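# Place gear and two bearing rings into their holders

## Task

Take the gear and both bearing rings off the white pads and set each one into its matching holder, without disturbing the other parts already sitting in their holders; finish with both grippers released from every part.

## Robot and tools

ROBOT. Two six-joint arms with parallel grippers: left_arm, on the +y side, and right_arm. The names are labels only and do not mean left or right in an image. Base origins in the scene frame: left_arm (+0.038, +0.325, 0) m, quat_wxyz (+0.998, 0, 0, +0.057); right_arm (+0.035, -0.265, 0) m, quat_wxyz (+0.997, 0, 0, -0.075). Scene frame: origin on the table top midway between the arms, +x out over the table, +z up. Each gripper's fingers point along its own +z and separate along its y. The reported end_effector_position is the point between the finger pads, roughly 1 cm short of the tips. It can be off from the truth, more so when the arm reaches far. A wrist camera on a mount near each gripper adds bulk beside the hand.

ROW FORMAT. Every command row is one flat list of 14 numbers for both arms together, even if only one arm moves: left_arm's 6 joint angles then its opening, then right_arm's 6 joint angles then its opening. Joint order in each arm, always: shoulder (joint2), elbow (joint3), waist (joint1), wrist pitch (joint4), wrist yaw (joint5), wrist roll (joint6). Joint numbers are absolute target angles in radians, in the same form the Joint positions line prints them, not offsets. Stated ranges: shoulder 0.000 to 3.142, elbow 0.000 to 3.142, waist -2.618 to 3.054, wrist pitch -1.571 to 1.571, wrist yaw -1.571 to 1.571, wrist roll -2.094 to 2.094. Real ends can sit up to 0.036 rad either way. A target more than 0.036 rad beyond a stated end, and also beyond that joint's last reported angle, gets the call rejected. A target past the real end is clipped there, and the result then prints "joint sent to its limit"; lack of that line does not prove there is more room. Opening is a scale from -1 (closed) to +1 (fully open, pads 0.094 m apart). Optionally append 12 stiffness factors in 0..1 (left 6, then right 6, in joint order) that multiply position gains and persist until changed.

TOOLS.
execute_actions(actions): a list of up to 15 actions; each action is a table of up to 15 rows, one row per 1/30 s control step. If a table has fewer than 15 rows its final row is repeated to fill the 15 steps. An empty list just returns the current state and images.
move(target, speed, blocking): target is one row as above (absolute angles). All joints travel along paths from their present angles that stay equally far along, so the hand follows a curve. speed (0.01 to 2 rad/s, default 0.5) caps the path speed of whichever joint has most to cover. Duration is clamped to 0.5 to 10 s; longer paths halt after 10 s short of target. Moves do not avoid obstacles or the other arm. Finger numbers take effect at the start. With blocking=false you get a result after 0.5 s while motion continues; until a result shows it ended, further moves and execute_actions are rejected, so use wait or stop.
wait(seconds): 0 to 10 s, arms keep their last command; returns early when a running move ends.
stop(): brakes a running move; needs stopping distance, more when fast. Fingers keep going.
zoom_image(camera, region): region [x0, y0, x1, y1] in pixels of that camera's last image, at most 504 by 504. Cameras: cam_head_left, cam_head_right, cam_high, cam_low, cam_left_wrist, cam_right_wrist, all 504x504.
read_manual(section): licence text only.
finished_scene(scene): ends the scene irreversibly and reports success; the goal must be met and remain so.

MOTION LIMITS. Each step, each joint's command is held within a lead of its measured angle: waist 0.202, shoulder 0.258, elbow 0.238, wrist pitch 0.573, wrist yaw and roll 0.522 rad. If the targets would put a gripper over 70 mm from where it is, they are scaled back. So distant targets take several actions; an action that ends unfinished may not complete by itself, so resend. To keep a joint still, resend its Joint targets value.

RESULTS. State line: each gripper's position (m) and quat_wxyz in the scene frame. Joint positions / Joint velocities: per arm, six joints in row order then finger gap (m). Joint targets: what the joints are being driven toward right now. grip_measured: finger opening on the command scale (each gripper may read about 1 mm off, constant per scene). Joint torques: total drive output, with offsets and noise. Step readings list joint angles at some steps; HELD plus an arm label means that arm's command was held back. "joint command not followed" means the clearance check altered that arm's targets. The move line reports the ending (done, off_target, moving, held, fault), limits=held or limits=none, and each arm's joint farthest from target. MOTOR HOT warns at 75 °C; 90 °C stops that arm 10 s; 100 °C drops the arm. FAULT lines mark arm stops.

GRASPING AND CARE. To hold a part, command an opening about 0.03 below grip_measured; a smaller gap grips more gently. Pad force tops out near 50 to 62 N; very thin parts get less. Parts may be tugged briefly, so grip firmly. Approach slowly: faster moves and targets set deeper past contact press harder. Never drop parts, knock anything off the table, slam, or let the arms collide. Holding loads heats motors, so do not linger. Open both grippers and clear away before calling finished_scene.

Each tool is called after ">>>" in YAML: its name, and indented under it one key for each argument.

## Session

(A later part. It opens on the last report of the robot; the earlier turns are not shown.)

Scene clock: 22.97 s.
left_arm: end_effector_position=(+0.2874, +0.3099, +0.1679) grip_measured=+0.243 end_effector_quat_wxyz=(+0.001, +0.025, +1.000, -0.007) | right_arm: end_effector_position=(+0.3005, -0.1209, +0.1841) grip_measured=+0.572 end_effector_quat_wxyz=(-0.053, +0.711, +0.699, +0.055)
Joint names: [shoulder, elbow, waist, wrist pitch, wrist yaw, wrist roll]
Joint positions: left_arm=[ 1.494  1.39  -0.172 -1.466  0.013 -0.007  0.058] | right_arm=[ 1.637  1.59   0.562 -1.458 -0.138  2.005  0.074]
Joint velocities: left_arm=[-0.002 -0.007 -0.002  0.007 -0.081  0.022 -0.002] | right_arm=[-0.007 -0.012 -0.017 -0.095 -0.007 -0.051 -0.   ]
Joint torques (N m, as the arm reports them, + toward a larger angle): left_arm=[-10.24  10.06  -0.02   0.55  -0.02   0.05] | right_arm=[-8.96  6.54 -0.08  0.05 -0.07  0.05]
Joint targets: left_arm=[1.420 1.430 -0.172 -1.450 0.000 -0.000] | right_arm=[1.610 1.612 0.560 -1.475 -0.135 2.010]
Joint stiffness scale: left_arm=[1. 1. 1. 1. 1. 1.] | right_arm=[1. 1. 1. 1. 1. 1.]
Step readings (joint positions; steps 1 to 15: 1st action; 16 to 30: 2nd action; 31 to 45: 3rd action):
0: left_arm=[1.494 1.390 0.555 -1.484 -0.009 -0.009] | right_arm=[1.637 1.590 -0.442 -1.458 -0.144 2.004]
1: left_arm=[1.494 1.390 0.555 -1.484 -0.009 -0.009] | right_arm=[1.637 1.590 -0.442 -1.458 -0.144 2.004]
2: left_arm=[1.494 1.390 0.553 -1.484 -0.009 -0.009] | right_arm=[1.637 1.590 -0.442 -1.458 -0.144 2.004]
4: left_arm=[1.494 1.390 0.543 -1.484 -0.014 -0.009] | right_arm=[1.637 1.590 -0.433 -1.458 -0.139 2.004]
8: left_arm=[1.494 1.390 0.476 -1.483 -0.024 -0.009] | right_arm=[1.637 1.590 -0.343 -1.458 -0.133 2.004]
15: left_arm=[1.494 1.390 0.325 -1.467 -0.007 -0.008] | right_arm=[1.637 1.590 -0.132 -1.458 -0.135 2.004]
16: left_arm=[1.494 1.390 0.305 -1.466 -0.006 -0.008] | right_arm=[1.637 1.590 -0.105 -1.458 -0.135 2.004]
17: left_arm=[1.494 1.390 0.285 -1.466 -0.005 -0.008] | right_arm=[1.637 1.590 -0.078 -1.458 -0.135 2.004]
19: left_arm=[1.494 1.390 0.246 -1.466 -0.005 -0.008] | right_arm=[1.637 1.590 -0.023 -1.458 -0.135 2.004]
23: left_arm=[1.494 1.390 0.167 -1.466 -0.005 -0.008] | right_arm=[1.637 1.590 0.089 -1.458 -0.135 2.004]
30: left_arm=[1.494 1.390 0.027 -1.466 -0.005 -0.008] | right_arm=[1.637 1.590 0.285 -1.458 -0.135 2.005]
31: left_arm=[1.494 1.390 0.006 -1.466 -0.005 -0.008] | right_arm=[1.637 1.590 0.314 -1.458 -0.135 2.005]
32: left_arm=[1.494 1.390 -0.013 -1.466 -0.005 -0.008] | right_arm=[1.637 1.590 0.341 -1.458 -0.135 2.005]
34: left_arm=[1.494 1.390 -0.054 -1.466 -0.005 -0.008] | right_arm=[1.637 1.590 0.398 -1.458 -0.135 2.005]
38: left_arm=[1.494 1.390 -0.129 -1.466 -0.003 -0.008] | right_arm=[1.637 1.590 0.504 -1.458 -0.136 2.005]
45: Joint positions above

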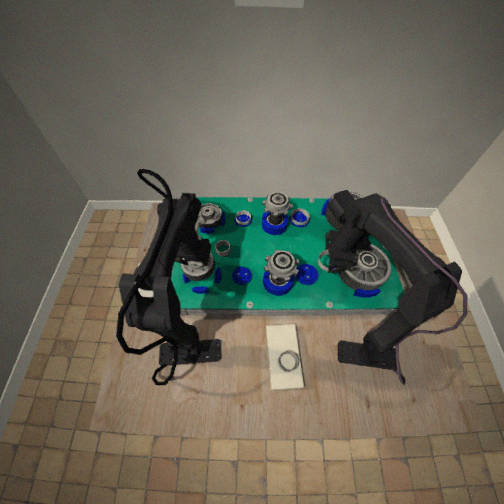

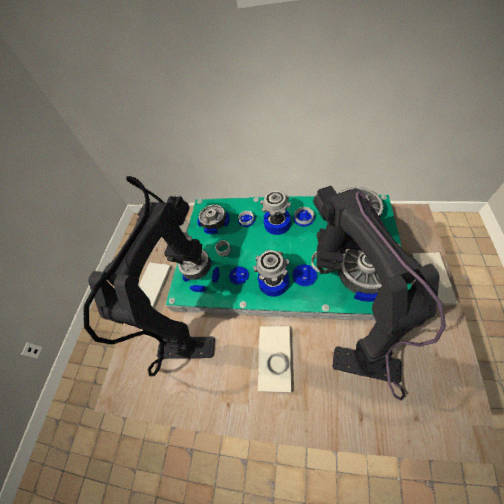

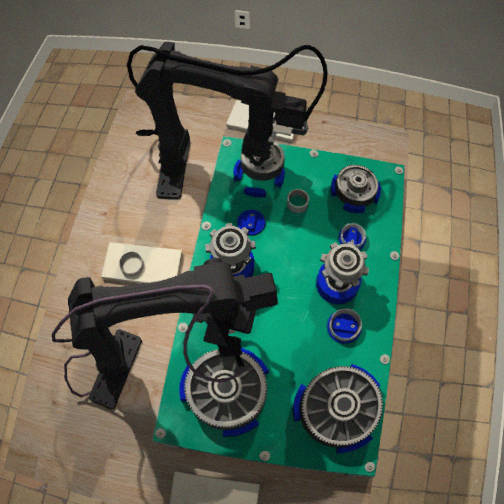

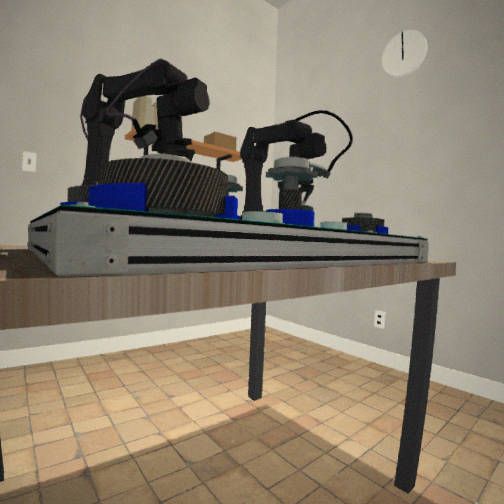

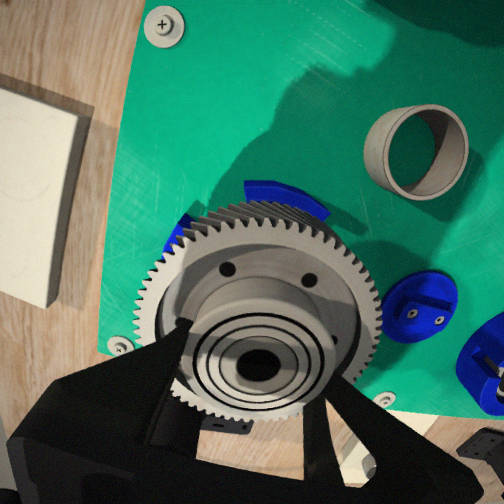

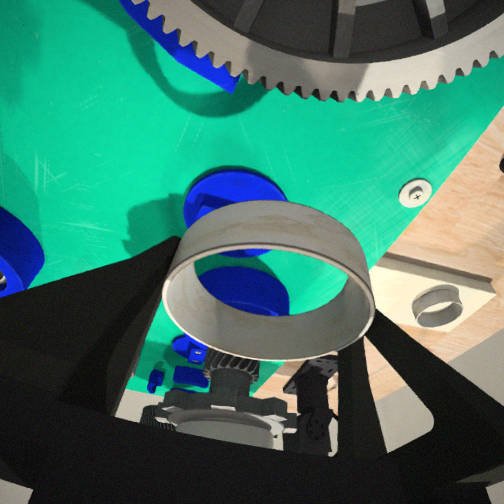

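>>> execute_actions:
  actions:
    - [[1.419,1.426,-0.172,-1.447,0,0,0.18,1.616,1.606,0.566,-1.465,-0.135,2.01,0.52],[1.417,1.421,-0.172,-1.444,0,0,0.18,1.622,1.6,0.572,-1.454,-0.135,2.01,0.52],[1.416,1.417,-0.172,-1.441,0,0,0.18,1.628,1.593,0.578,-1.443,-0.135,2.01,0.52],[1.414,1.413,-0.172,-1.437,0,0,0.18,1.635,1.587,0.585,-1.431,-0.135,2.01,0.52],[1.413,1.408,-0.172,-1.434,0,0,0.18,1.641,1.58,0.591,-1.419,-0.135,2.01,0.52],[1.411,1.404,-0.172,-1.431,0,0,0.18,1.647,1.574,0.597,-1.407,-0.135,2.01,0.52],[1.41,1.4,-0.172,-1.428,0,0,0.18,1.654,1.568,0.604,-1.395,-0.135,2.01,0.52],[1.408,1.395,-0.172,-1.425,0,0,0.18,1.66,1.561,0.61,-1.383,-0.135,2.01,0.52],[1.407,1.391,-0.172,-1.422,0,0,0.18,1.666,1.555,0.616,-1.371,-0.135,2.01,0.52],[1.405,1.387,-0.172,-1.418,0,0,0.18,1.672,1.549,0.622,-1.359,-0.135,2.01,0.52],[1.404,1.382,-0.172,-1.415,0,0,0.18,1.679,1.542,0.629,-1.347,-0.135,2.01,0.52],[1.402,1.378,-0.172,-1.412,0,0,0.18,1.685,1.536,0.635,-1.335,-0.135,2.01,0.52],[1.401,1.373,-0.172,-1.409,0,0,0.18,1.691,1.53,0.641,-1.323,-0.135,2.01,0.52],[1.399,1.369,-0.172,-1.406,0,0,0.18,1.697,1.523,0.647,-1.311,-0.135,2.01,0.52],[1.398,1.365,-0.172,-1.403,0,0,0.18,1.704,1.517,0.654,-1.299,-0.135,2.01,0.52]]
    - [[1.396,1.36,-0.172,-1.4,0,0,0.18,1.71,1.51,0.66,-1.287,-0.135,2.01,0.52],[1.395,1.356,-0.172,-1.396,0,0,0.18,1.716,1.504,0.666,-1.275,-0.135,2.01,0.52],[1.393,1.352,-0.172,-1.393,0,0,0.18,1.722,1.498,0.672,-1.263,-0.135,2.01,0.52],[1.392,1.347,-0.172,-1.39,0,0,0.18,1.729,1.491,0.679,-1.251,-0.135,2.01,0.52],[1.39,1.343,-0.172,-1.387,0,0,0.18,1.735,1.485,0.685,-1.24,-0.135,2.01,0.52]]

Scene clock: 26.27 s.
left_arm: end_effector_position=(+0.2798, +0.3123, +0.1516) grip_measured=+0.243 end_effector_quat_wxyz=(-0.004, +0.025, +1.000, -0.001) | right_arm: end_effector_position=(+0.3077, -0.0755, +0.1272) grip_measured=+0.572 end_effector_quat_wxyz=(-0.057, +0.669, +0.739, +0.047)
Joint names: [shoulder, elbow, waist, wrist pitch, wrist yaw, wrist roll]
Joint positions: left_arm=[ 1.466  1.301 -0.172 -1.413  0.002 -0.007  0.058] | right_arm=[ 1.743  1.482  0.679 -1.254 -0.137  2.005  0.074]
Joint velocities: left_arm=[-0.012 -0.002  0.017  0.139  0.066  0.066 -0.   ] | right_arm=[-0.012 -0.017 -0.007  0.007 -0.007 -0.037 -0.001]
Joint torques (N m, as the arm reports them, + toward a larger angle): left_arm=[-10.27  10.22   0.04   0.58  -0.03   0.04] | right_arm=[-8.27  5.34  0.57  0.31 -0.08  0.06]
Joint targets: left_arm=[1.390 1.343 -0.172 -1.387 -0.000 -0.000] | right_arm=[1.735 1.485 0.685 -1.240 -0.135 2.010]
Joint stiffness scale: left_arm=[1. 1. 1. 1. 1. 1.] | right_arm=[1. 1. 1. 1. 1. 1.]
Step readings (joint positions; steps 1 to 15: 1st action; 16 to 30: 2nd action):
0: left_arm=[1.494 1.390 -0.172 -1.466 0.002 -0.007] | right_arm=[1.637 1.590 0.562 -1.458 -0.138 2.005]
1: left_arm=[1.494 1.390 -0.172 -1.466 0.002 -0.007] | right_arm=[1.637 1.590 0.562 -1.458 -0.138 2.005]
2: left_arm=[1.494 1.390 -0.172 -1.466 0.002 -0.007] | right_arm=[1.637 1.590 0.562 -1.458 -0.138 2.005]
4: left_arm=[1.492 1.385 -0.172 -1.462 0.002 -0.007] | right_arm=[1.637 1.590 0.564 -1.457 -0.137 2.005]
8: left_arm=[1.487 1.363 -0.172 -1.453 0.002 -0.007] | right_arm=[1.641 1.578 0.587 -1.431 -0.137 2.005]
15: left_arm=[1.477 1.330 -0.172 -1.440 0.002 -0.007] | right_arm=[1.692 1.529 0.634 -1.357 -0.137 2.005]
16: left_arm=[1.476 1.326 -0.172 -1.437 0.002 -0.007] | right_arm=[1.700 1.522 0.640 -1.345 -0.137 2.005]
17: left_arm=[1.474 1.322 -0.172 -1.433 0.002 -0.007] | right_arm=[1.707 1.515 0.646 -1.334 -0.137 2.005]
19: left_arm=[1.470 1.314 -0.172 -1.427 0.002 -0.007] | right_arm=[1.720 1.502 0.658 -1.310 -0.137 2.005]
23: left_arm=[1.466 1.303 -0.172 -1.417 0.002 -0.007] | right_arm=[1.740 1.484 0.678 -1.273 -0.137 2.005]
30: Joint positions above

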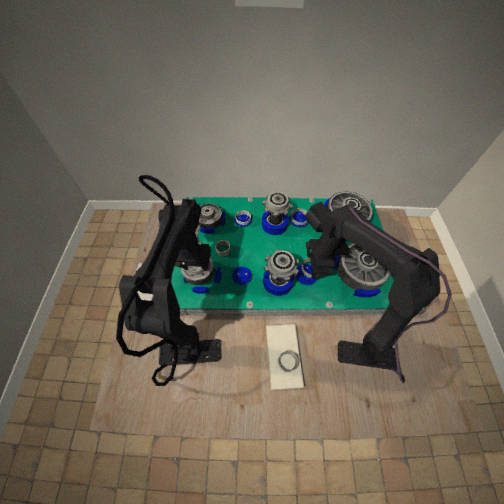

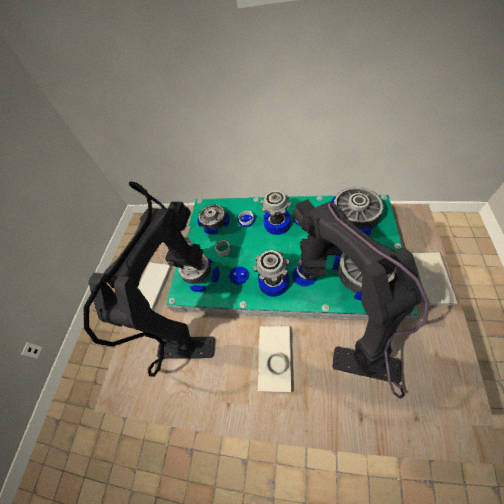

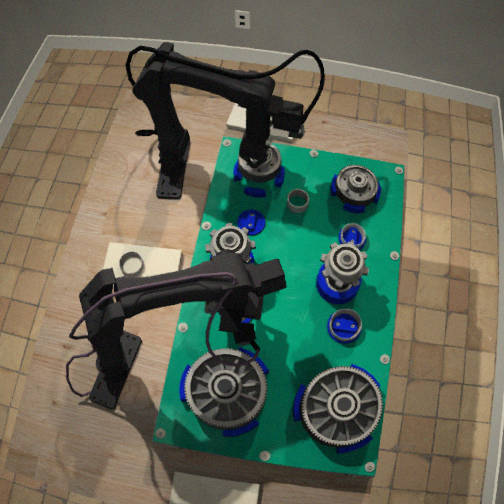

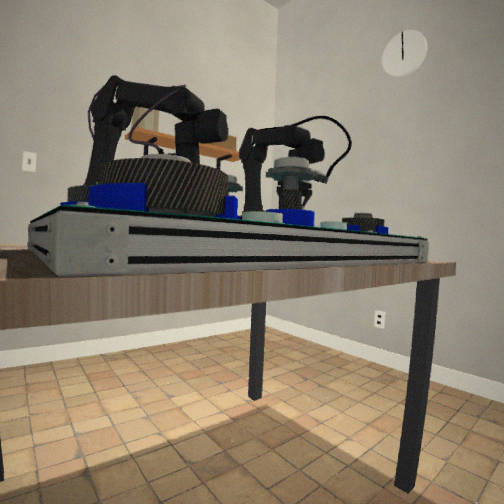

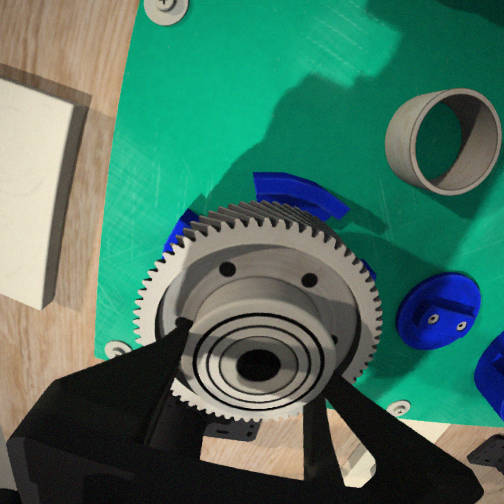

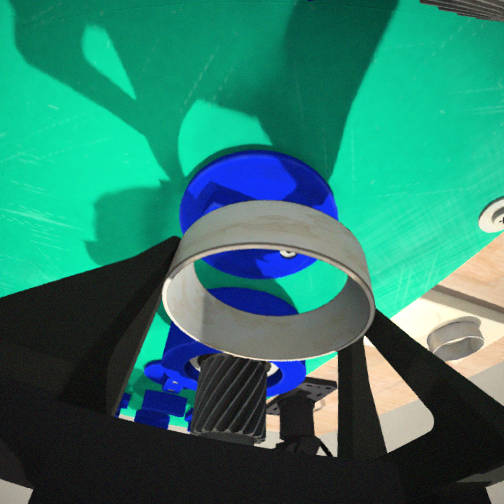

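>>> zoom_image:
  camera: "cam_right_wrist"
  region: [150, 130, 390, 370]

>>> zoom_image:
  camera: "cam_left_wrist"
  region: [120, 150, 400, 430]

>>> zoom_image:
  camera: "cam_high"
  region: [210, 120, 310, 220]

Region (150, 130, 390, 370) of cam_right_wrist's 504x504 image, scaled by 2.100, with more detail than that image has.

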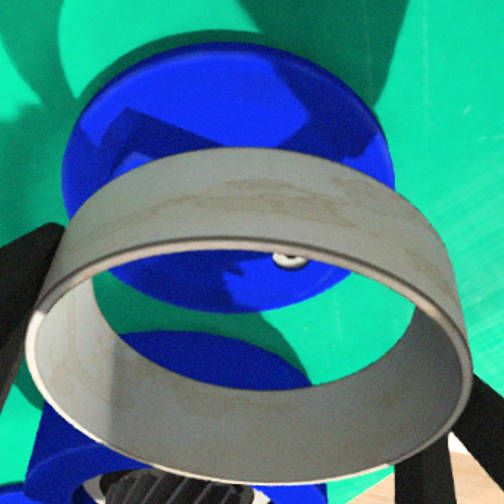

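Region (120, 150, 400, 430) of cam_left_wrist's 504x504 image, scaled by 1.800, with more detail than that image has.

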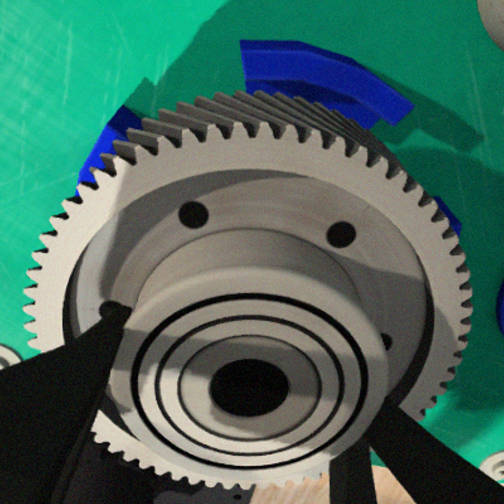

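Region (210, 120, 310, 220) of cam_high's 504x504 image, scaled by 5.040, with more detail than that image has.

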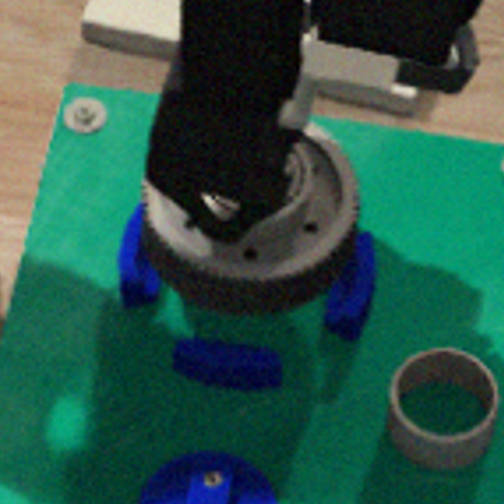

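>>> execute_actions:
  actions:
    - [[1.39,1.339,-0.172,-1.382,0,0,0.18,1.738,1.483,0.686,-1.235,-0.135,2.01,0.52],[1.39,1.335,-0.172,-1.378,0,0,0.18,1.741,1.481,0.688,-1.23,-0.135,2.01,0.52],[1.39,1.331,-0.172,-1.374,0,0,0.18,1.744,1.48,0.689,-1.225,-0.135,2.01,0.52],[1.39,1.327,-0.172,-1.37,0,0,0.18,1.747,1.478,0.69,-1.22,-0.135,2.01,0.52],[1.39,1.323,-0.172,-1.365,0,0,0.18,1.75,1.476,0.691,-1.215,-0.135,2.01,0.52],[1.39,1.319,-0.172,-1.361,0,0,0.18,1.753,1.474,0.693,-1.21,-0.135,2.01,0.52],[1.39,1.315,-0.172,-1.357,0,0,0.18,1.756,1.473,0.694,-1.205,-0.135,2.01,0.52],[1.39,1.311,-0.172,-1.352,0,0,0.18,1.759,1.471,0.695,-1.2,-0.135,2.01,0.52],[1.39,1.307,-0.172,-1.348,0,0,0.18,1.762,1.469,0.696,-1.195,-0.135,2.01,0.52],[1.39,1.303,-0.172,-1.344,0,0,0.18,1.765,1.467,0.698,-1.19,-0.135,2.01,0.52],[1.39,1.299,-0.172,-1.339,0,0,0.18,1.768,1.466,0.699,-1.185,-0.135,2.01,0.52],[1.39,1.296,-0.172,-1.335,0,0,0.18,1.77,1.464,0.7,-1.18,-0.135,2.01,0.52]]
    - [[1.39,1.296,-0.172,-1.335,0,0,0.18,1.77,1.464,0.7,-1.18,-0.135,2.01,0.52]]

>>> zoom_image:
  camera: "cam_right_wrist"
  region: [150, 130, 390, 370]

>>> zoom_image:
  camera: "cam_left_wrist"
  region: [120, 150, 400, 430]

>>> zoom_image:
  camera: "cam_high"
  region: [210, 120, 310, 220]

Scene clock: 30.07 s.
left_arm: end_effector_position=(+0.2814, +0.3122, +0.1400) grip_measured=+0.243 end_effector_quat_wxyz=(-0.000, +0.025, +1.000, -0.001) | right_arm: end_effector_position=(+0.3145, -0.0669, +0.1127) grip_measured=+0.572 end_effector_quat_wxyz=(-0.056, +0.665, +0.743, +0.052)
Joint names: [shoulder, elbow, waist, wrist pitch, wrist yaw, wrist roll]
Joint positions: left_arm=[ 1.463  1.252 -0.172 -1.36   0.002 -0.007  0.058] | right_arm=[ 1.775  1.463  0.691 -1.191 -0.137  2.005  0.074]
Joint velocities: left_arm=[-0.007 -0.007 -0.012 -0.007 -0.051 -0.007  0.   ] | right_arm=[-0.017 -0.012 -0.022 -0.081  0.007 -0.051  0.   ]
Joint torques (N m, as the arm reports them, + toward a larger angle): left_arm=[-10.04  10.48   0.     0.66  -0.04   0.04] | right_arm=[-8.39  5.29  0.75  0.31 -0.07  0.04]
Joint targets: left_arm=[1.390 1.296 -0.172 -1.335 0.000 -0.000] | right_arm=[1.770 1.464 0.700 -1.180 -0.135 2.010]
Joint stiffness scale: left_arm=[1. 1. 1. 1. 1. 1.] | right_arm=[1. 1. 1. 1. 1. 1.]
Step readings (joint positions; steps 1 to 15: 1st action; 16 to 30: 2nd action):
0: left_arm=[1.466 1.301 -0.172 -1.411 0.002 -0.007] | right_arm=[1.743 1.482 0.679 -1.251 -0.137 2.005]
1: left_arm=[1.466 1.301 -0.172 -1.410 0.002 -0.007] | right_arm=[1.743 1.482 0.679 -1.251 -0.137 2.005]
2: left_arm=[1.466 1.301 -0.172 -1.410 0.002 -0.007] | right_arm=[1.743 1.482 0.679 -1.249 -0.137 2.005]
4: left_arm=[1.465 1.298 -0.172 -1.406 0.002 -0.007] | right_arm=[1.743 1.482 0.679 -1.245 -0.137 2.005]
8: left_arm=[1.463 1.279 -0.172 -1.389 0.002 -0.007] | right_arm=[1.748 1.482 0.681 -1.230 -0.137 2.005]
15: left_arm=[1.463 1.253 -0.172 -1.370 0.002 -0.007] | right_arm=[1.773 1.464 0.691 -1.200 -0.137 2.005]
16: left_arm=[1.463 1.252 -0.172 -1.369 0.002 -0.007] | right_arm=[1.775 1.463 0.691 -1.199 -0.137 2.005]
17: left_arm=[1.463 1.252 -0.172 -1.368 0.002 -0.007] | right_arm=[1.775 1.463 0.691 -1.197 -0.137 2.005]
19: left_arm=[1.463 1.252 -0.172 -1.366 0.002 -0.007] | right_arm=[1.775 1.463 0.691 -1.195 -0.137 2.005]
23: left_arm=[1.463 1.252 -0.172 -1.361 0.002 -0.007] | right_arm=[1.775 1.463 0.691 -1.192 -0.137 2.005]
30: Joint positions above

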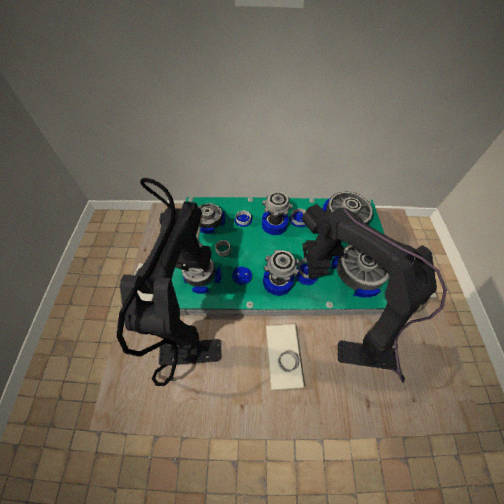

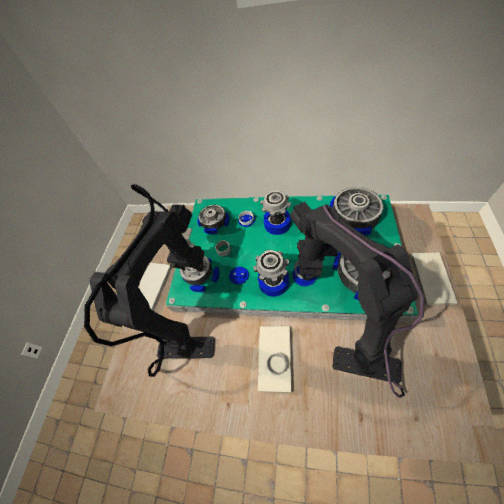

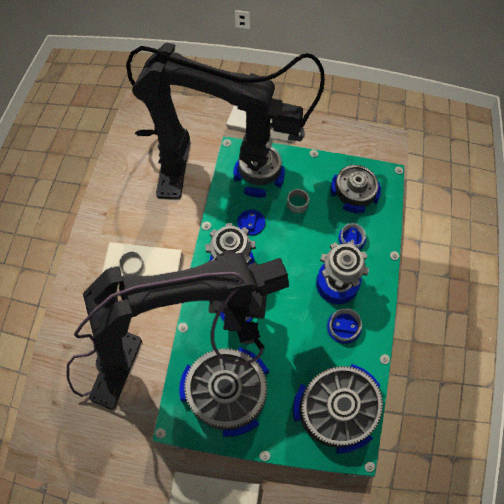

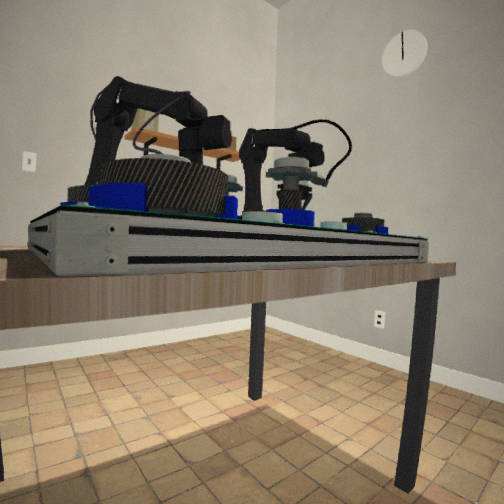

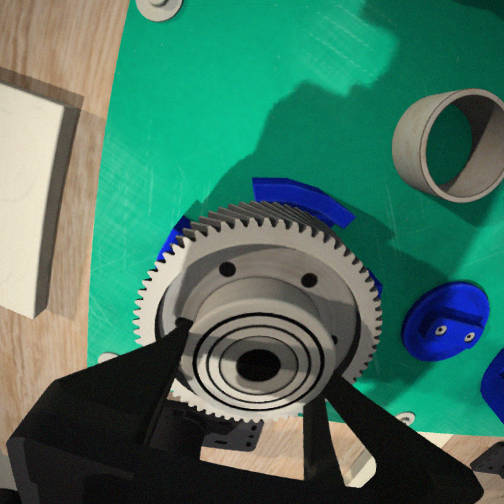

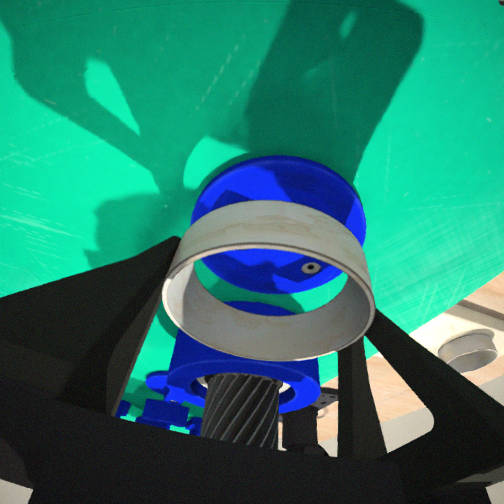

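Region (150, 130, 390, 370) of cam_right_wrist's 504x504 image, scaled by 2.100, with more detail than that image has.

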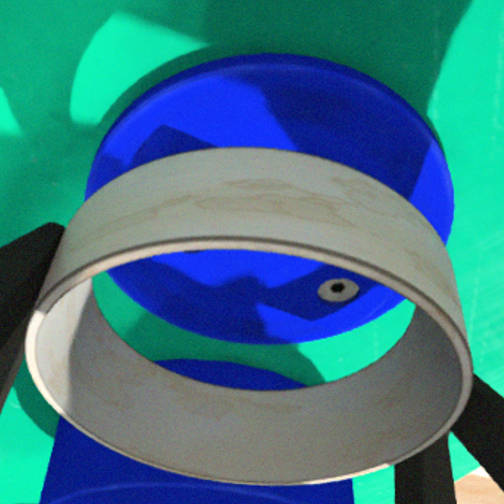

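Region (120, 150, 400, 430) of cam_left_wrist's 504x504 image, scaled by 1.800, with more detail than that image has.

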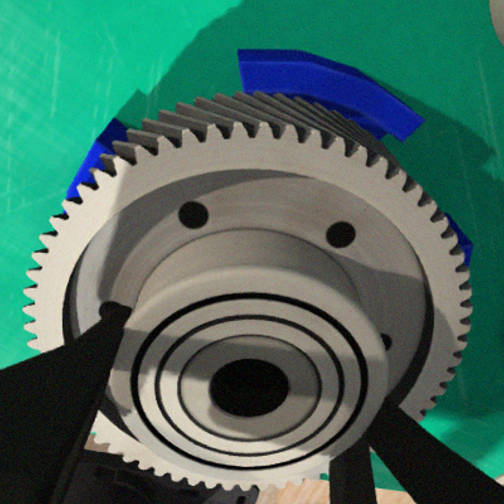

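Region (210, 120, 310, 220) of cam_high's 504x504 image, scaled by 5.040, with more detail than that image has.

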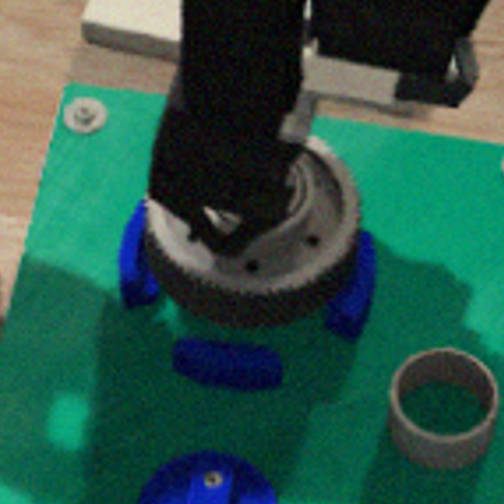

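>>> execute_actions:
  actions:
    - [[1.388,1.296,-0.18,-1.335,0,0,0.18,1.77,1.46,0.701,-1.178,-0.135,2.01,0.52],[1.386,1.296,-0.185,-1.335,0,0,0.18,1.77,1.456,0.702,-1.175,-0.135,2.01,0.52],[1.384,1.296,-0.19,-1.335,0,0,0.18,1.77,1.452,0.703,-1.172,-0.135,2.01,0.52],[1.382,1.296,-0.196,-1.335,0,0,0.18,1.77,1.448,0.704,-1.169,-0.135,2.01,0.52],[1.382,1.296,-0.196,-1.335,0,0,0.18,1.77,1.444,0.704,-1.166,-0.135,2.01,0.52],[1.382,1.293,-0.196,-1.332,0,0,0.18,1.77,1.44,0.704,-1.162,-0.135,2.01,0.52],[1.382,1.29,-0.196,-1.329,0,0,0.18,1.77,1.436,0.704,-1.159,-0.135,2.01,0.52],[1.382,1.287,-0.196,-1.326,0,0,0.18,1.77,1.432,0.704,-1.156,-0.135,2.01,0.52],[1.382,1.284,-0.196,-1.323,0,0,0.18,1.77,1.428,0.704,-1.152,-0.135,2.01,0.52],[1.382,1.281,-0.196,-1.32,0,0,0.18,1.77,1.424,0.704,-1.149,-0.135,2.01,0.52],[1.382,1.278,-0.196,-1.318,0,0,0.18,1.77,1.42,0.704,-1.145,-0.135,2.01,0.52],[1.382,1.275,-0.196,-1.315,0,0,0.18,1.77,1.415,0.704,-1.14,-0.135,2.01,0.52],[1.382,1.272,-0.196,-1.312,0,0,0.18,1.77,1.415,0.704,-1.14,-0.135,2.01,0.52],[1.382,1.269,-0.196,-1.31,0,0,0.18,1.77,1.415,0.704,-1.14,-0.135,2.01,0.52],[1.382,1.266,-0.196,-1.307,0,0,0.18,1.77,1.415,0.704,-1.14,-0.135,2.01,0.52]]
    - [[1.382,1.263,-0.196,-1.305,0,0,0.18,1.77,1.415,0.704,-1.14,-0.135,2.01,0.52],[1.382,1.26,-0.196,-1.302,0,0,0.18,1.77,1.415,0.704,-1.14,-0.135,2.01,0.52],[1.382,1.257,-0.196,-1.3,0,0,0.18,1.77,1.415,0.704,-1.14,-0.135,2.01,0.52],[1.382,1.254,-0.196,-1.298,0,0,0.18,1.77,1.415,0.704,-1.14,-0.135,2.01,0.52]]

>>> zoom_image:
  camera: "cam_right_wrist"
  region: [150, 130, 390, 370]

>>> zoom_image:
  camera: "cam_left_wrist"
  region: [120, 150, 400, 430]

>>> zoom_image:
  camera: "cam_high"
  region: [210, 120, 310, 220]

Scene clock: 33.33 s.
left_arm: end_effector_position=(+0.2812, +0.3096, +0.1346) grip_measured=+0.243 end_effector_quat_wxyz=(+0.005, +0.034, +0.999, +0.003) | right_arm: end_effector_position=(+0.3120, -0.0684, +0.1007) grip_measured=+0.572 end_effector_quat_wxyz=(-0.057, +0.665, +0.743, +0.049)
Joint names: [shoulder, elbow, waist, wrist pitch, wrist yaw, wrist roll]
Joint positions: left_arm=[ 1.454  1.223 -0.189 -1.33  -0.007 -0.007  0.058] | right_arm=[ 1.775  1.415  0.691 -1.151 -0.137  2.005  0.074]
Joint velocities: left_arm=[-0.002  0.012  0.012  0.037 -0.066 -0.007 -0.001] | right_arm=[-0.002 -0.002 -0.002  0.022 -0.022 -0.051 -0.   ]
Joint torques (N m, as the arm reports them, + toward a larger angle): left_arm=[-9.81  9.27 -0.55  0.75  0.03  0.04] | right_arm=[-8.35  5.1   1.15  0.33 -0.07  0.06]
Joint targets: left_arm=[1.382 1.254 -0.196 -1.298 -0.000 0.000] | right_arm=[1.770 1.415 0.704 -1.140 -0.135 2.010]
Joint stiffness scale: left_arm=[1. 1. 1. 1. 1. 1.] | right_arm=[1. 1. 1. 1. 1. 1.]
Step readings (joint positions; steps 1 to 15: 1st action; 16 to 30: 2nd action):
0: left_arm=[1.463 1.252 -0.172 -1.360 0.002 -0.007] | right_arm=[1.775 1.463 0.691 -1.191 -0.137 2.005]
1: left_arm=[1.463 1.252 -0.172 -1.360 0.002 -0.007] | right_arm=[1.775 1.463 0.691 -1.191 -0.137 2.005]
2: left_arm=[1.463 1.252 -0.172 -1.360 0.002 -0.007] | right_arm=[1.775 1.463 0.691 -1.190 -0.137 2.005]
4: left_arm=[1.463 1.252 -0.176 -1.360 -0.001 -0.007] | right_arm=[1.775 1.459 0.691 -1.186 -0.137 2.005]
8: left_arm=[1.463 1.252 -0.187 -1.359 -0.003 -0.007] | right_arm=[1.775 1.441 0.691 -1.176 -0.137 2.005]
15: left_arm=[1.457 1.232 -0.188 -1.341 -0.002 -0.007] | right_arm=[1.775 1.416 0.691 -1.159 -0.137 2.005]
16: left_arm=[1.457 1.228 -0.188 -1.340 -0.002 -0.007] | right_arm=[1.775 1.415 0.691 -1.158 -0.137 2.005]
17: left_arm=[1.457 1.226 -0.188 -1.339 -0.003 -0.007] | right_arm=[1.775 1.415 0.691 -1.157 -0.137 2.005]
19: left_arm=[1.455 1.225 -0.189 -1.337 -0.005 -0.007] | right_arm=[1.775 1.415 0.691 -1.154 -0.137 2.005]
23: left_arm=[1.454 1.223 -0.189 -1.331 -0.006 -0.007] | right_arm=[1.775 1.415 0.691 -1.152 -0.137 2.005]
30: Joint positions above

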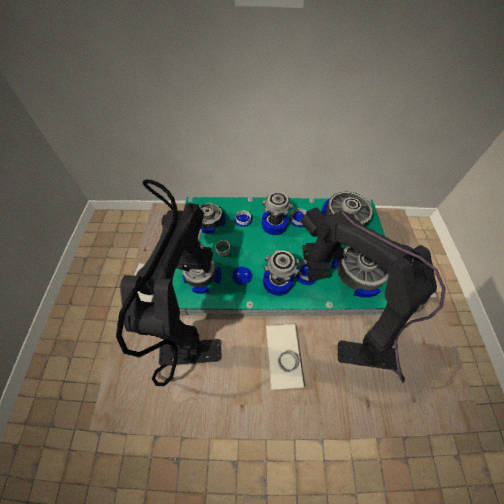

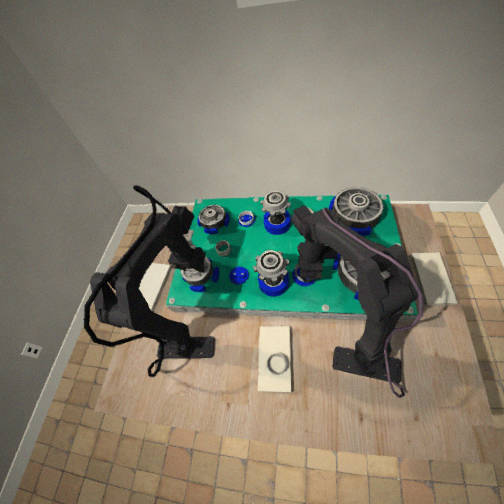

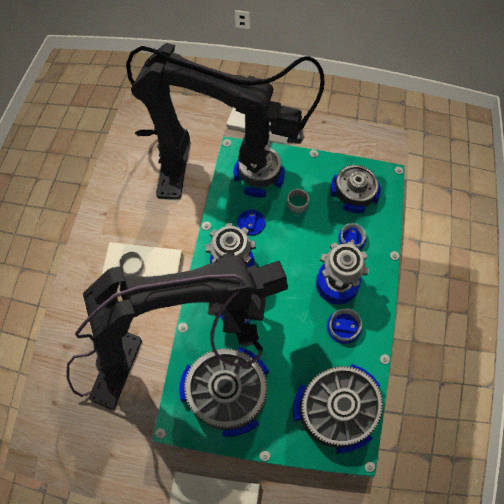

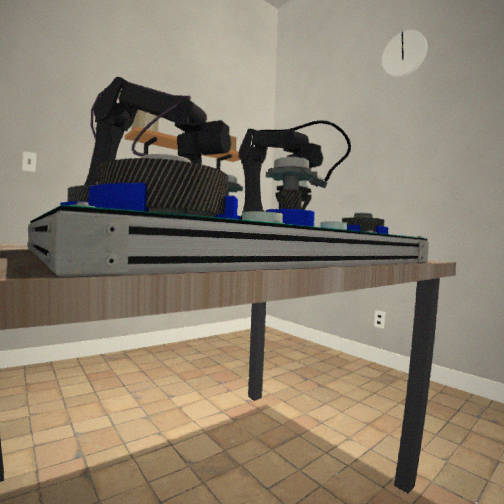

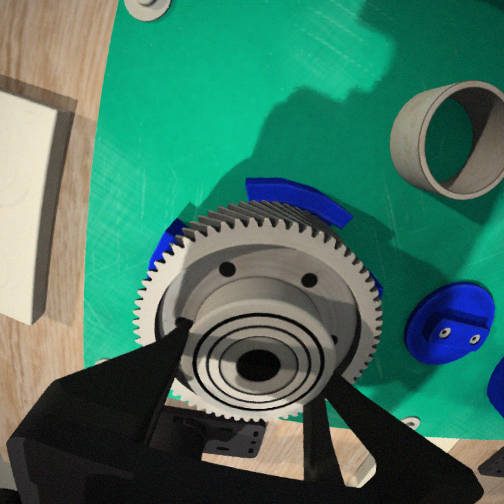

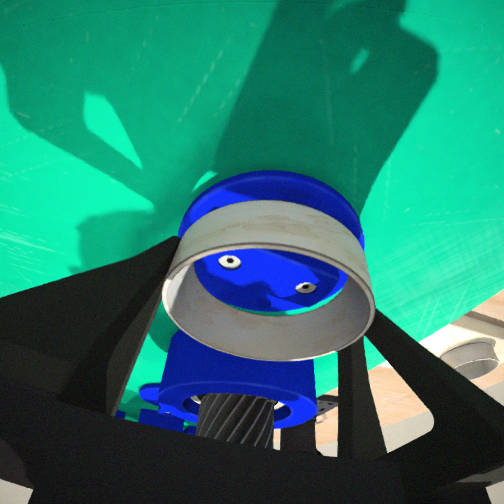

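Region (150, 130, 390, 370) of cam_right_wrist's 504x504 image, scaled by 2.100, with more detail than that image has.

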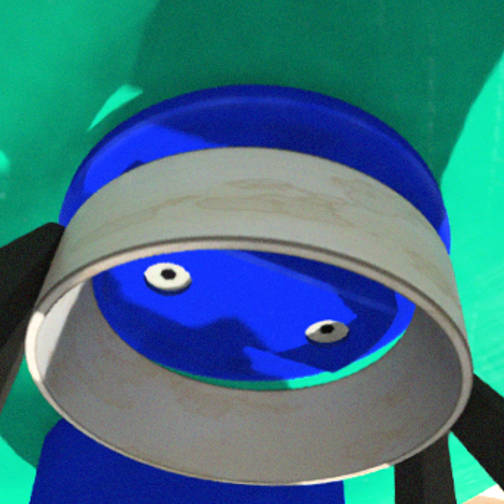

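Region (120, 150, 400, 430) of cam_left_wrist's 504x504 image, scaled by 1.800, with more detail than that image has.

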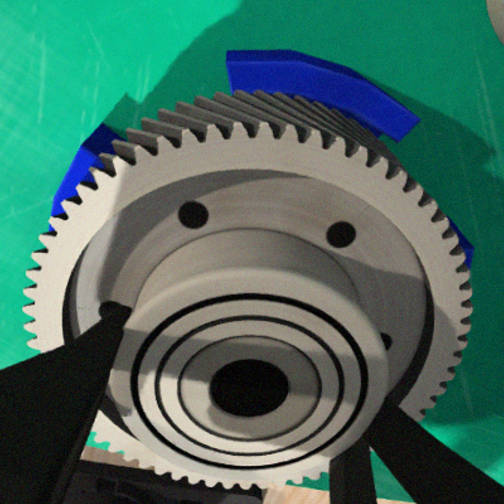

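Region (210, 120, 310, 220) of cam_high's 504x504 image, scaled by 5.040, with more detail than that image has.

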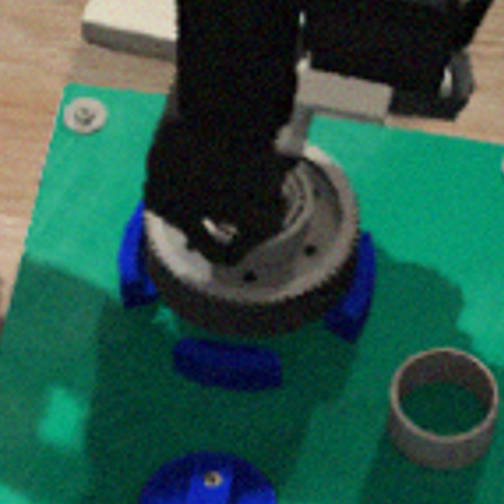

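>>> execute_actions:
  actions:
    - [[1.38,1.256,-0.196,-1.31,0,0,0.18,1.771,1.412,0.7,-1.137,-0.135,2.01,0.52],[1.378,1.258,-0.196,-1.32,0,0,0.18,1.771,1.409,0.7,-1.134,-0.135,2.01,0.52],[1.376,1.26,-0.197,-1.33,0,0,0.18,1.772,1.406,0.7,-1.13,-0.135,2.01,0.52],[1.374,1.262,-0.199,-1.34,0,0,0.18,1.772,1.403,0.7,-1.127,-0.135,2.01,0.52],[1.372,1.264,-0.201,-1.35,0,0,0.18,1.773,1.4,0.7,-1.123,-0.135,2.01,0.52],[1.371,1.264,-0.203,-1.358,0,0,0.18,1.774,1.397,0.7,-1.12,-0.135,2.01,0.52],[1.371,1.264,-0.205,-1.358,0,0,0.18,1.774,1.394,0.7,-1.116,-0.135,2.01,0.52],[1.371,1.264,-0.207,-1.358,0,0,0.18,1.775,1.391,0.7,-1.113,-0.135,2.01,0.52],[1.371,1.264,-0.207,-1.358,0,0,0.18,1.775,1.388,0.7,-1.109,-0.135,2.01,0.52],[1.371,1.264,-0.207,-1.358,0,0,0.18,1.776,1.385,0.7,-1.106,-0.135,2.01,0.52],[1.371,1.264,-0.207,-1.358,0,0,0.18,1.777,1.382,0.7,-1.102,-0.135,2.01,0.52],[1.371,1.264,-0.207,-1.358,0,0,0.18,1.777,1.379,0.7,-1.098,-0.135,2.01,0.52],[1.371,1.264,-0.207,-1.358,0,0,0.18,1.778,1.375,0.7,-1.093,-0.135,2.01,0.52]]
    - [[1.371,1.264,-0.207,-1.358,0,0,0.18,1.778,1.375,0.7,-1.093,-0.135,2.01,0.52]]

>>> zoom_image:
  camera: "cam_right_wrist"
  region: [150, 130, 390, 370]

>>> zoom_image:
  camera: "cam_left_wrist"
  region: [120, 150, 400, 430]

>>> zoom_image:
  camera: "cam_high"
  region: [210, 120, 310, 220]

Scene clock: 36.13 s.
left_arm: end_effector_position=(+0.2751, +0.3077, +0.1366) grip_measured=+0.243 end_effector_quat_wxyz=(-0.003, +0.038, +0.999, +0.003) | right_arm: end_effector_position=(+0.3122, -0.0662, +0.0964) grip_measured=+0.572 end_effector_quat_wxyz=(-0.060, +0.664, +0.743, +0.054)
Joint names: [shoulder, elbow, waist, wrist pitch, wrist yaw, wrist roll]
Joint positions: left_arm=[ 1.445  1.223 -0.198 -1.354 -0.006 -0.007  0.058] | right_arm=[ 1.775  1.396  0.691 -1.124 -0.147  2.005  0.074]
Joint velocities: left_arm=[-0.002  0.002 -0.002  0.022 -0.022 -0.051  0.001] | right_arm=[-0.017 -0.017 -0.002  0.022 -0.007 -0.066 -0.   ]
Joint torques (N m, as the arm reports them, + toward a larger angle): left_arm=[-9.92 10.18 -0.65  0.27  0.03  0.05] | right_arm=[-7.68  3.77  0.8   0.52  0.    0.03]
Joint targets: left_arm=[1.371 1.264 -0.207 -1.358 0.000 -0.000] | right_arm=[1.778 1.375 0.700 -1.093 -0.135 2.010]
Joint stiffness scale: left_arm=[1. 1. 1. 1. 1. 1.] | right_arm=[1. 1. 1. 1. 1. 1.]
Step readings (joint positions; steps 1 to 15: 1st action; 16 to 30: 2nd action):
0: left_arm=[1.454 1.223 -0.189 -1.330 -0.007 -0.007] | right_arm=[1.775 1.415 0.691 -1.151 -0.137 2.005]
1: left_arm=[1.454 1.223 -0.189 -1.330 -0.007 -0.007] | right_arm=[1.775 1.415 0.691 -1.151 -0.137 2.005]
2: left_arm=[1.454 1.223 -0.189 -1.330 -0.007 -0.007] | right_arm=[1.775 1.415 0.691 -1.150 -0.137 2.005]
4: left_arm=[1.452 1.223 -0.189 -1.331 -0.007 -0.007] | right_arm=[1.775 1.414 0.691 -1.146 -0.137 2.005]
8: left_arm=[1.447 1.223 -0.192 -1.341 -0.007 -0.007] | right_arm=[1.775 1.400 0.691 -1.135 -0.138 2.005]
15: left_arm=[1.445 1.223 -0.198 -1.354 -0.006 -0.007] | right_arm=[1.775 1.397 0.691 -1.127 -0.144 2.005]
16: left_arm=[1.445 1.223 -0.198 -1.354 -0.006 -0.007] | right_arm=[1.775 1.397 0.691 -1.127 -0.145 2.005]
17: left_arm=[1.445 1.223 -0.198 -1.354 -0.006 -0.007] | right_arm=[1.775 1.397 0.691 -1.126 -0.146 2.005]
19: left_arm=[1.445 1.223 -0.198 -1.354 -0.006 -0.007] | right_arm=[1.775 1.396 0.691 -1.125 -0.146 2.005]
23: left_arm=[1.445 1.223 -0.198 -1.354 -0.006 -0.007] | right_arm=[1.775 1.396 0.691 -1.125 -0.147 2.005]
30: Joint positions above

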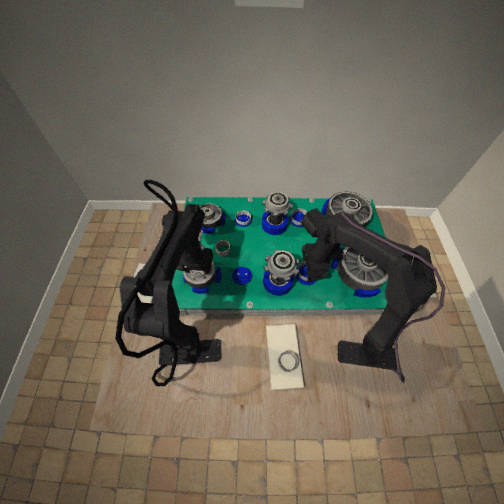

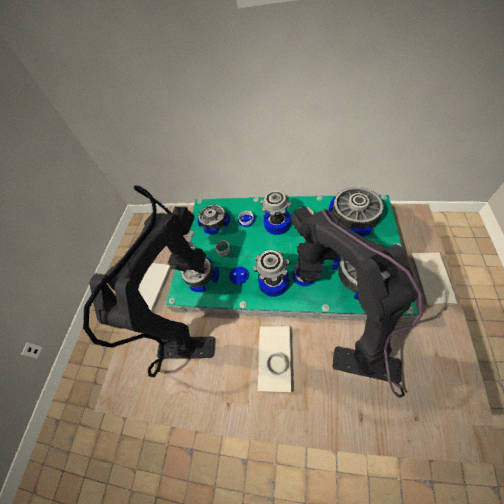

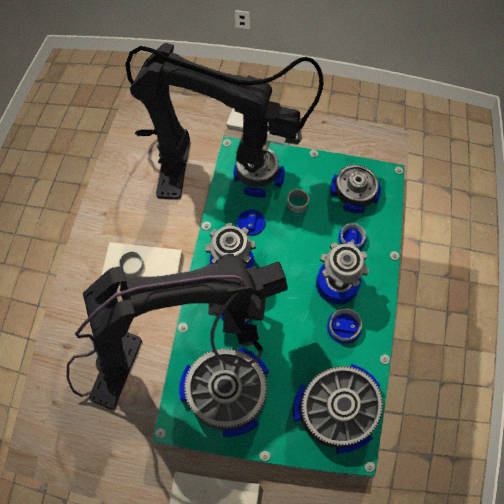

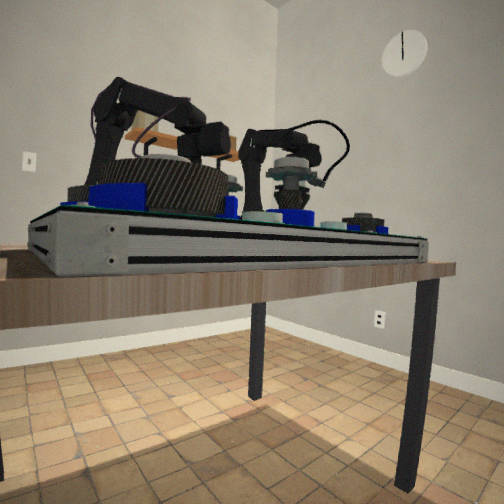

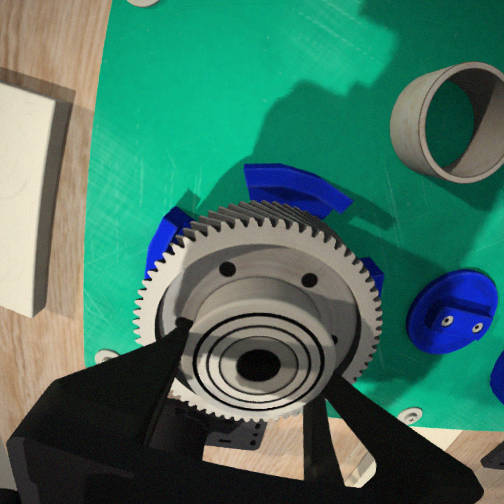

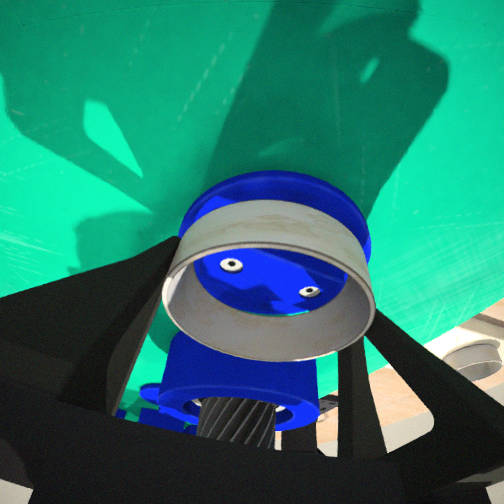

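Region (150, 130, 390, 370) of cam_right_wrist's 504x504 image, scaled by 2.100, with more detail than that image has.

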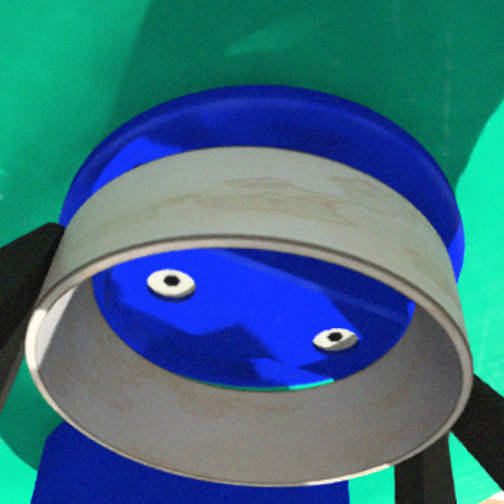

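Region (120, 150, 400, 430) of cam_left_wrist's 504x504 image, scaled by 1.800, with more detail than that image has.

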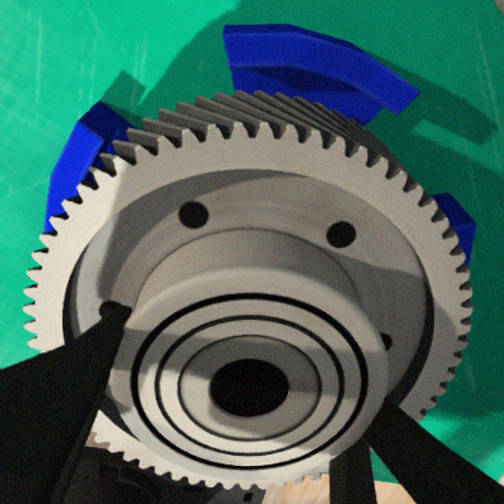

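Region (210, 120, 310, 220) of cam_high's 504x504 image, scaled by 5.040, with more detail than that image has.

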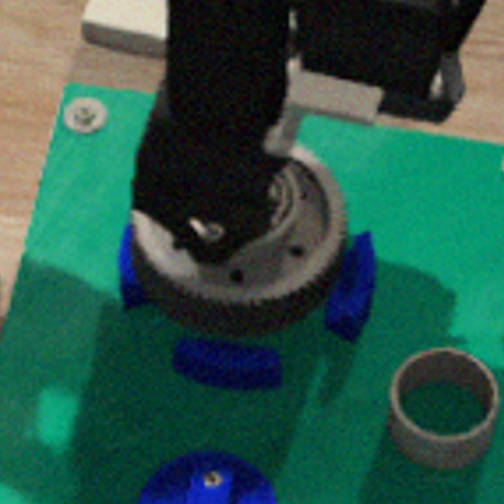

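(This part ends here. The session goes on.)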